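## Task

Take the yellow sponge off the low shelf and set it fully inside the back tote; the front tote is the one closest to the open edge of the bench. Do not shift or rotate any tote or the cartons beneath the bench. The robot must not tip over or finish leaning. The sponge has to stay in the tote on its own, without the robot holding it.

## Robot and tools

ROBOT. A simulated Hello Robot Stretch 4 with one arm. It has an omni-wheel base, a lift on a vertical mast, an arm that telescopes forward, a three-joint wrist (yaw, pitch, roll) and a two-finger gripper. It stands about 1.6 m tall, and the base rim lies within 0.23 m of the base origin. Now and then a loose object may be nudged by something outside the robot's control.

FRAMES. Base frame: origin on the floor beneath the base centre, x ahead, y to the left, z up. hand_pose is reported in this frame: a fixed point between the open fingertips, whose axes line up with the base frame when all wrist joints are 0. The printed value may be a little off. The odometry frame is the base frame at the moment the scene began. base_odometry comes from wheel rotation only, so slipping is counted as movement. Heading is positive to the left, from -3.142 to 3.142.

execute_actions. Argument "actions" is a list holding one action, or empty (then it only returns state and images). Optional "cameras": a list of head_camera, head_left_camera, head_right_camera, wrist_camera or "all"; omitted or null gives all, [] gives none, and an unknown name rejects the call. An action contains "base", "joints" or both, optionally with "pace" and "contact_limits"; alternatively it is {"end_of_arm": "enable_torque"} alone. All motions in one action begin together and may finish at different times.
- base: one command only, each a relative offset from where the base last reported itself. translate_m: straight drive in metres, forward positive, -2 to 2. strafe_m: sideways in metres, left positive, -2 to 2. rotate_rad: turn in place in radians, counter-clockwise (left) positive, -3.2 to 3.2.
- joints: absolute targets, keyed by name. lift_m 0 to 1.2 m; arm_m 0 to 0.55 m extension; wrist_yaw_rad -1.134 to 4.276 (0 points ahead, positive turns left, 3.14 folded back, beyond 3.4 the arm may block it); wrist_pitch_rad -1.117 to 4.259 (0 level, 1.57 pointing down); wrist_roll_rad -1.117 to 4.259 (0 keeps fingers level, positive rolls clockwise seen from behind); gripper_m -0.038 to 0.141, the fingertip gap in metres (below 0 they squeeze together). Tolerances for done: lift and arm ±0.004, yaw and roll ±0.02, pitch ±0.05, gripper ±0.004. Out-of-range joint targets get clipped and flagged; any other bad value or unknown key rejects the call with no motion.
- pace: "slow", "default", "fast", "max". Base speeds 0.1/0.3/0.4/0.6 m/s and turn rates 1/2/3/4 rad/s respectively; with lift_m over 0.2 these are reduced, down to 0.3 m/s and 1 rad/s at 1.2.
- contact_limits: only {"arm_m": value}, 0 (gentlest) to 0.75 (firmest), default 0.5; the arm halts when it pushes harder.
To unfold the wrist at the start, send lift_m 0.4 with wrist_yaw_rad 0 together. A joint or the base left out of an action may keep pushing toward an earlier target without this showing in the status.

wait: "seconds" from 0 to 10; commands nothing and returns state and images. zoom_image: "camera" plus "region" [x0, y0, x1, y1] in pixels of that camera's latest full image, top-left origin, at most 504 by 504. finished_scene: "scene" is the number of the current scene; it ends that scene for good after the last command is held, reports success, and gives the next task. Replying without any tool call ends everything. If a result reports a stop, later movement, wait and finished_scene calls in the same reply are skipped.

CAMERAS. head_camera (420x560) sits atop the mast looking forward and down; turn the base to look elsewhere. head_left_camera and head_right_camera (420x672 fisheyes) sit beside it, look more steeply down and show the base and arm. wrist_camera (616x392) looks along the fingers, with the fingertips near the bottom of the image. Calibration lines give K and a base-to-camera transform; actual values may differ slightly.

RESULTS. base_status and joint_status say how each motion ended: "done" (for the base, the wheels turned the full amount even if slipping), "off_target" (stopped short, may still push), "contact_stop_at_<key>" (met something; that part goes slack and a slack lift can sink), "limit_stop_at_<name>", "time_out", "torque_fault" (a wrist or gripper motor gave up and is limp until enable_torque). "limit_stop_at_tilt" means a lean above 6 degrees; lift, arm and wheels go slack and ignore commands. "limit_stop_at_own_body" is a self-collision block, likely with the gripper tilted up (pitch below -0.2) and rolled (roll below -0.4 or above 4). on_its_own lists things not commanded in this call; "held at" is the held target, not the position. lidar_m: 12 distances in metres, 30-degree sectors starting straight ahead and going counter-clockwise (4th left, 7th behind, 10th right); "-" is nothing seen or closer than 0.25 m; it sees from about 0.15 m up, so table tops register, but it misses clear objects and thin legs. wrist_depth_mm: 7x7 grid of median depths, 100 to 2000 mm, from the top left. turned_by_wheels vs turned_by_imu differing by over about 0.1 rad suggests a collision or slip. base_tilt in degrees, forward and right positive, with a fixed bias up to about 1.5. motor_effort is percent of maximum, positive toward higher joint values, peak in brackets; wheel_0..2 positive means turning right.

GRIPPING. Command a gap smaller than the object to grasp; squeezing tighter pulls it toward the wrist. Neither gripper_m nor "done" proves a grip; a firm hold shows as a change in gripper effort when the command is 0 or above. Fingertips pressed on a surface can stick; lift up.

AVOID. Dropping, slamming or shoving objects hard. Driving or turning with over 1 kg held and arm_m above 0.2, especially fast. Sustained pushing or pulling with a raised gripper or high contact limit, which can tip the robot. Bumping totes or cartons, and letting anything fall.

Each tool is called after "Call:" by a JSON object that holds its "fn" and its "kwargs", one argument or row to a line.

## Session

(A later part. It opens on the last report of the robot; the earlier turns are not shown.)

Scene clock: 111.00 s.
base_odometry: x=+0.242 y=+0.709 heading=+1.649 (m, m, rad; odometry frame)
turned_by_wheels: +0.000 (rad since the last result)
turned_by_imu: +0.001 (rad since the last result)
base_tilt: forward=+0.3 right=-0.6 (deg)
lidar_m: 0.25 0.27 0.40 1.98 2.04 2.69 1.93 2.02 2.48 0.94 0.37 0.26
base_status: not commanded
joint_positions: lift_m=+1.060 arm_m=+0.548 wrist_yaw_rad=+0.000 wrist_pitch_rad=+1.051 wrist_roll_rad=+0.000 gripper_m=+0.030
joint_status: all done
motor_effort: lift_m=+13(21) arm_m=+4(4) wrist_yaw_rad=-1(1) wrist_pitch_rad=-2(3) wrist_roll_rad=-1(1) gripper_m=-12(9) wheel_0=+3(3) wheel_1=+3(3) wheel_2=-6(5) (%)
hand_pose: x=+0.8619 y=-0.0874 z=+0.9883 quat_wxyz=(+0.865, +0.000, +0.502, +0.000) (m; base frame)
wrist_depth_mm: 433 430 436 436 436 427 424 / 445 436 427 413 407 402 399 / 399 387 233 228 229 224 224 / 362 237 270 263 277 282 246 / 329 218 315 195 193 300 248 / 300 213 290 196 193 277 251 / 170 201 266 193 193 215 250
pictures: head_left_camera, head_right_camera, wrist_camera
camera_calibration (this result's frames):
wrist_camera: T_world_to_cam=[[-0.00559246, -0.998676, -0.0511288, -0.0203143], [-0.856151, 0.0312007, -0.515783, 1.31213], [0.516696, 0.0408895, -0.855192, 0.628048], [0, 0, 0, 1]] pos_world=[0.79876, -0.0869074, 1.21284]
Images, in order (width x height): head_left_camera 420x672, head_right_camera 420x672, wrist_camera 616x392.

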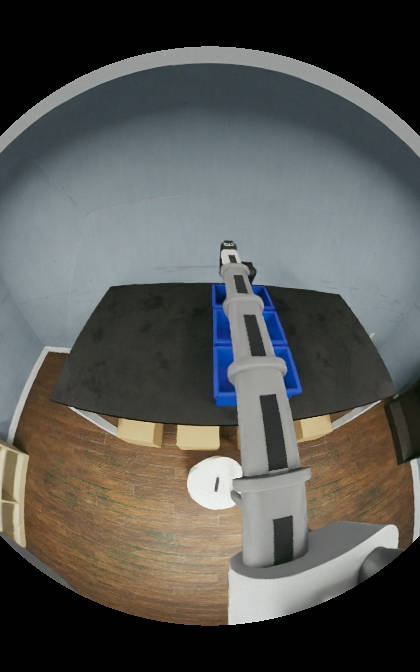

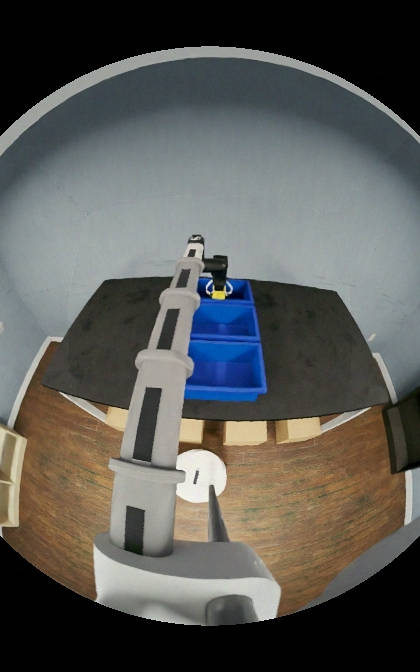

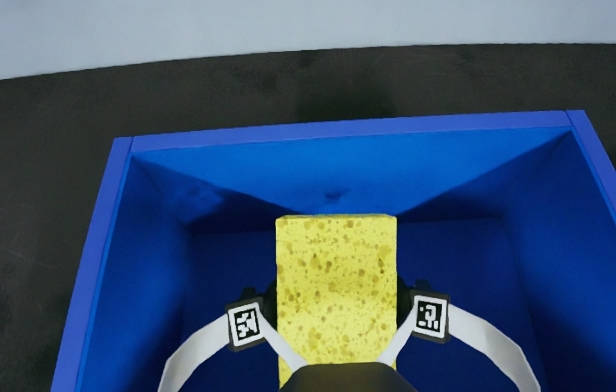

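Call:
{"fn": "execute_actions", "kwargs": {
  "actions": [
    {"joints": {"lift_m": 1.04}, "pace": "slow"}
  ],
  "cameras": []
}}

Call:
{"fn": "execute_actions", "kwargs": {
  "actions": [
    {"joints": {"gripper_m": 0.11}, "pace": "slow"}
  ],
  "cameras": ["wrist_camera"]
}}

Call:
{"fn": "execute_actions", "kwargs": {
  "actions": [
    {"joints": {"lift_m": 1.2}}
  ],
  "cameras": ["wrist_camera", "head_right_camera"]
}}

Scene clock: 119.93 s.
base_odometry: x=+0.242 y=+0.709 heading=+1.649 (m, m, rad; odometry frame)
turned_by_wheels: +0.000 (rad since the last result)
turned_by_imu: +0.001 (rad since the last result)
base_tilt: forward=+0.4 right=-0.5 (deg)
lidar_m: 0.25 0.27 0.37 1.97 2.04 2.68 1.93 2.03 2.47 0.96 0.35 0.25
base_status: not commanded
joint_positions: lift_m=+1.040 arm_m=+0.548 wrist_yaw_rad=+0.000 wrist_pitch_rad=+1.051 wrist_roll_rad=+0.000 gripper_m=+0.030
joint_status: all done
motor_effort: lift_m=+13(9) arm_m=+4(4) wrist_yaw_rad=-1(1) wrist_pitch_rad=-2(3) wrist_roll_rad=-1(2) gripper_m=-16(14) wheel_0=+3(3) wheel_1=+4(4) wheel_2=-6(6) (%)
hand_pose: x=+0.8619 y=-0.0874 z=+0.9683 quat_wxyz=(+0.865, +0.000, +0.502, +0.000) (m; base frame)
wrist_depth_mm: 430 430 427 421 418 413 407 / 418 407 397 389 379 373 370 / 375 212 215 219 220 223 224 / 332 223 270 263 276 281 245 / 178 218 296 194 193 282 249 / 163 213 270 195 193 259 249 / 152 202 249 193 193 206 238
pictures: none
No camera images: the call's "cameras" was empty. Leave "cameras" out to get every camera's image.

Scene clock: 123.17 s.
base_odometry: x=+0.242 y=+0.709 heading=+1.649 (m, m, rad; odometry frame)
turned_by_wheels: +0.000 (rad since the last result)
turned_by_imu: +0.001 (rad since the last result)
base_tilt: forward=+0.3 right=-0.6 (deg)
lidar_m: 0.25 0.27 0.39 1.99 2.04 2.68 1.92 2.03 2.46 0.98 0.37 0.27
base_status: not commanded
joint_positions: lift_m=+1.040 arm_m=+0.548 wrist_yaw_rad=+0.000 wrist_pitch_rad=+1.051 wrist_roll_rad=+0.000 gripper_m=+0.110
joint_status: all done
motor_effort: lift_m=+13(13) arm_m=+4(4) wrist_yaw_rad=-1(1) wrist_pitch_rad=-2(2) wrist_roll_rad=-1(1) gripper_m=-2(15) wheel_0=+3(3) wheel_1=+3(3) wheel_2=-6(6) (%)
hand_pose: x=+0.8619 y=-0.0874 z=+0.9683 quat_wxyz=(+0.865, +0.000, +0.502, +0.000) (m; base frame)
wrist_depth_mm: 430 430 430 421 418 415 402 / 415 402 397 387 382 375 368 / 375 212 215 220 220 223 224 / 330 223 270 274 278 282 246 / 178 218 294 246 277 281 249 / 163 213 216 226 223 209 250 / 152 206 252 171 240 241 236
pictures: wrist_camera
camera_calibration (this result's frames):
wrist_camera: T_world_to_cam=[[-0.00559266, -0.998676, -0.0511288, -0.0213357], [-0.856151, 0.0312008, -0.515783, 1.30183], [0.516696, 0.0408894, -0.855192, 0.61096], [0, 0, 0, 1]] pos_world=[0.798762, -0.0869074, 1.19286]
Images, in order (width x height): wrist_camera 616x392.

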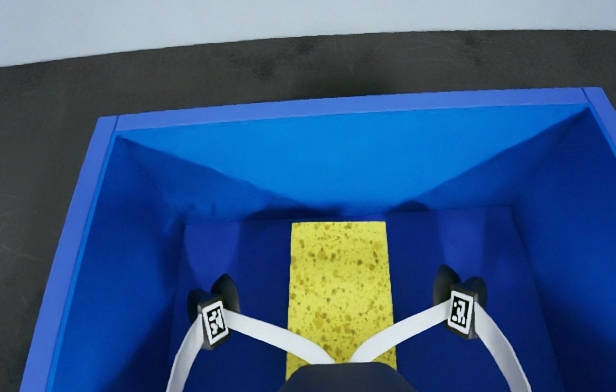

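Scene clock: 124.90 s.
base_odometry: x=+0.242 y=+0.709 heading=+1.649 (m, m, rad; odometry frame)
turned_by_wheels: +0.000 (rad since the last result)
turned_by_imu: +0.000 (rad since the last result)
base_tilt: forward=+0.4 right=-0.6 (deg)
lidar_m: 0.25 0.27 0.40 1.98 2.04 2.68 1.94 2.05 2.49 0.96 0.37 0.27
base_status: not commanded
joint_positions: lift_m=+1.200 arm_m=+0.548 wrist_yaw_rad=+0.000 wrist_pitch_rad=+1.051 wrist_roll_rad=+0.000 gripper_m=+0.110
joint_status: all done
motor_effort: lift_m=+23(23) arm_m=+4(4) wrist_yaw_rad=-1(1) wrist_pitch_rad=-2(3) wrist_roll_rad=-1(1) gripper_m=-3(1) wheel_0=+4(4) wheel_1=+3(4) wheel_2=-6(6) (%)
hand_pose: x=+0.8619 y=-0.0874 z=+1.1274 quat_wxyz=(+0.865, +0.000, +0.502, +0.000) (m; base frame)
wrist_depth_mm: 433 430 439 442 436 436 442 / 496 504 504 512 512 517 508 / 580 559 569 554 544 539 530 / 535 521 517 508 500 484 480 / 484 480 359 370 379 357 442 / 452 442 216 384 418 210 410 / 421 407 375 170 384 362 379
pictures: head_right_camera, wrist_camera
camera_calibration (this result's frames):
wrist_camera: T_world_to_cam=[[-0.00559252, -0.998676, -0.0511288, -0.013198], [-0.856152, 0.0312006, -0.51578, 1.38392], [0.516693, 0.0408895, -0.855194, 0.747077], [0, 0, 0, 1]] pos_world=[0.798764, -0.0869074, 1.35202]
Images, in order (width x height): head_right_camera 420x672, wrist_camera 616x392.

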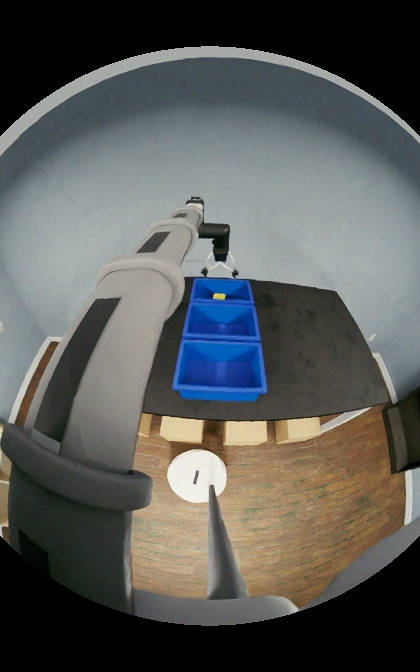

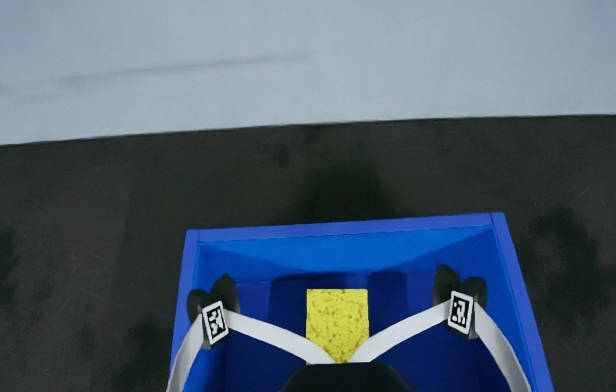

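The sponge lies flat in the back tote.

Call:
{"fn": "finished_scene", "kwargs": {
  "scene": 2
}}

The scene is finished: the task was done.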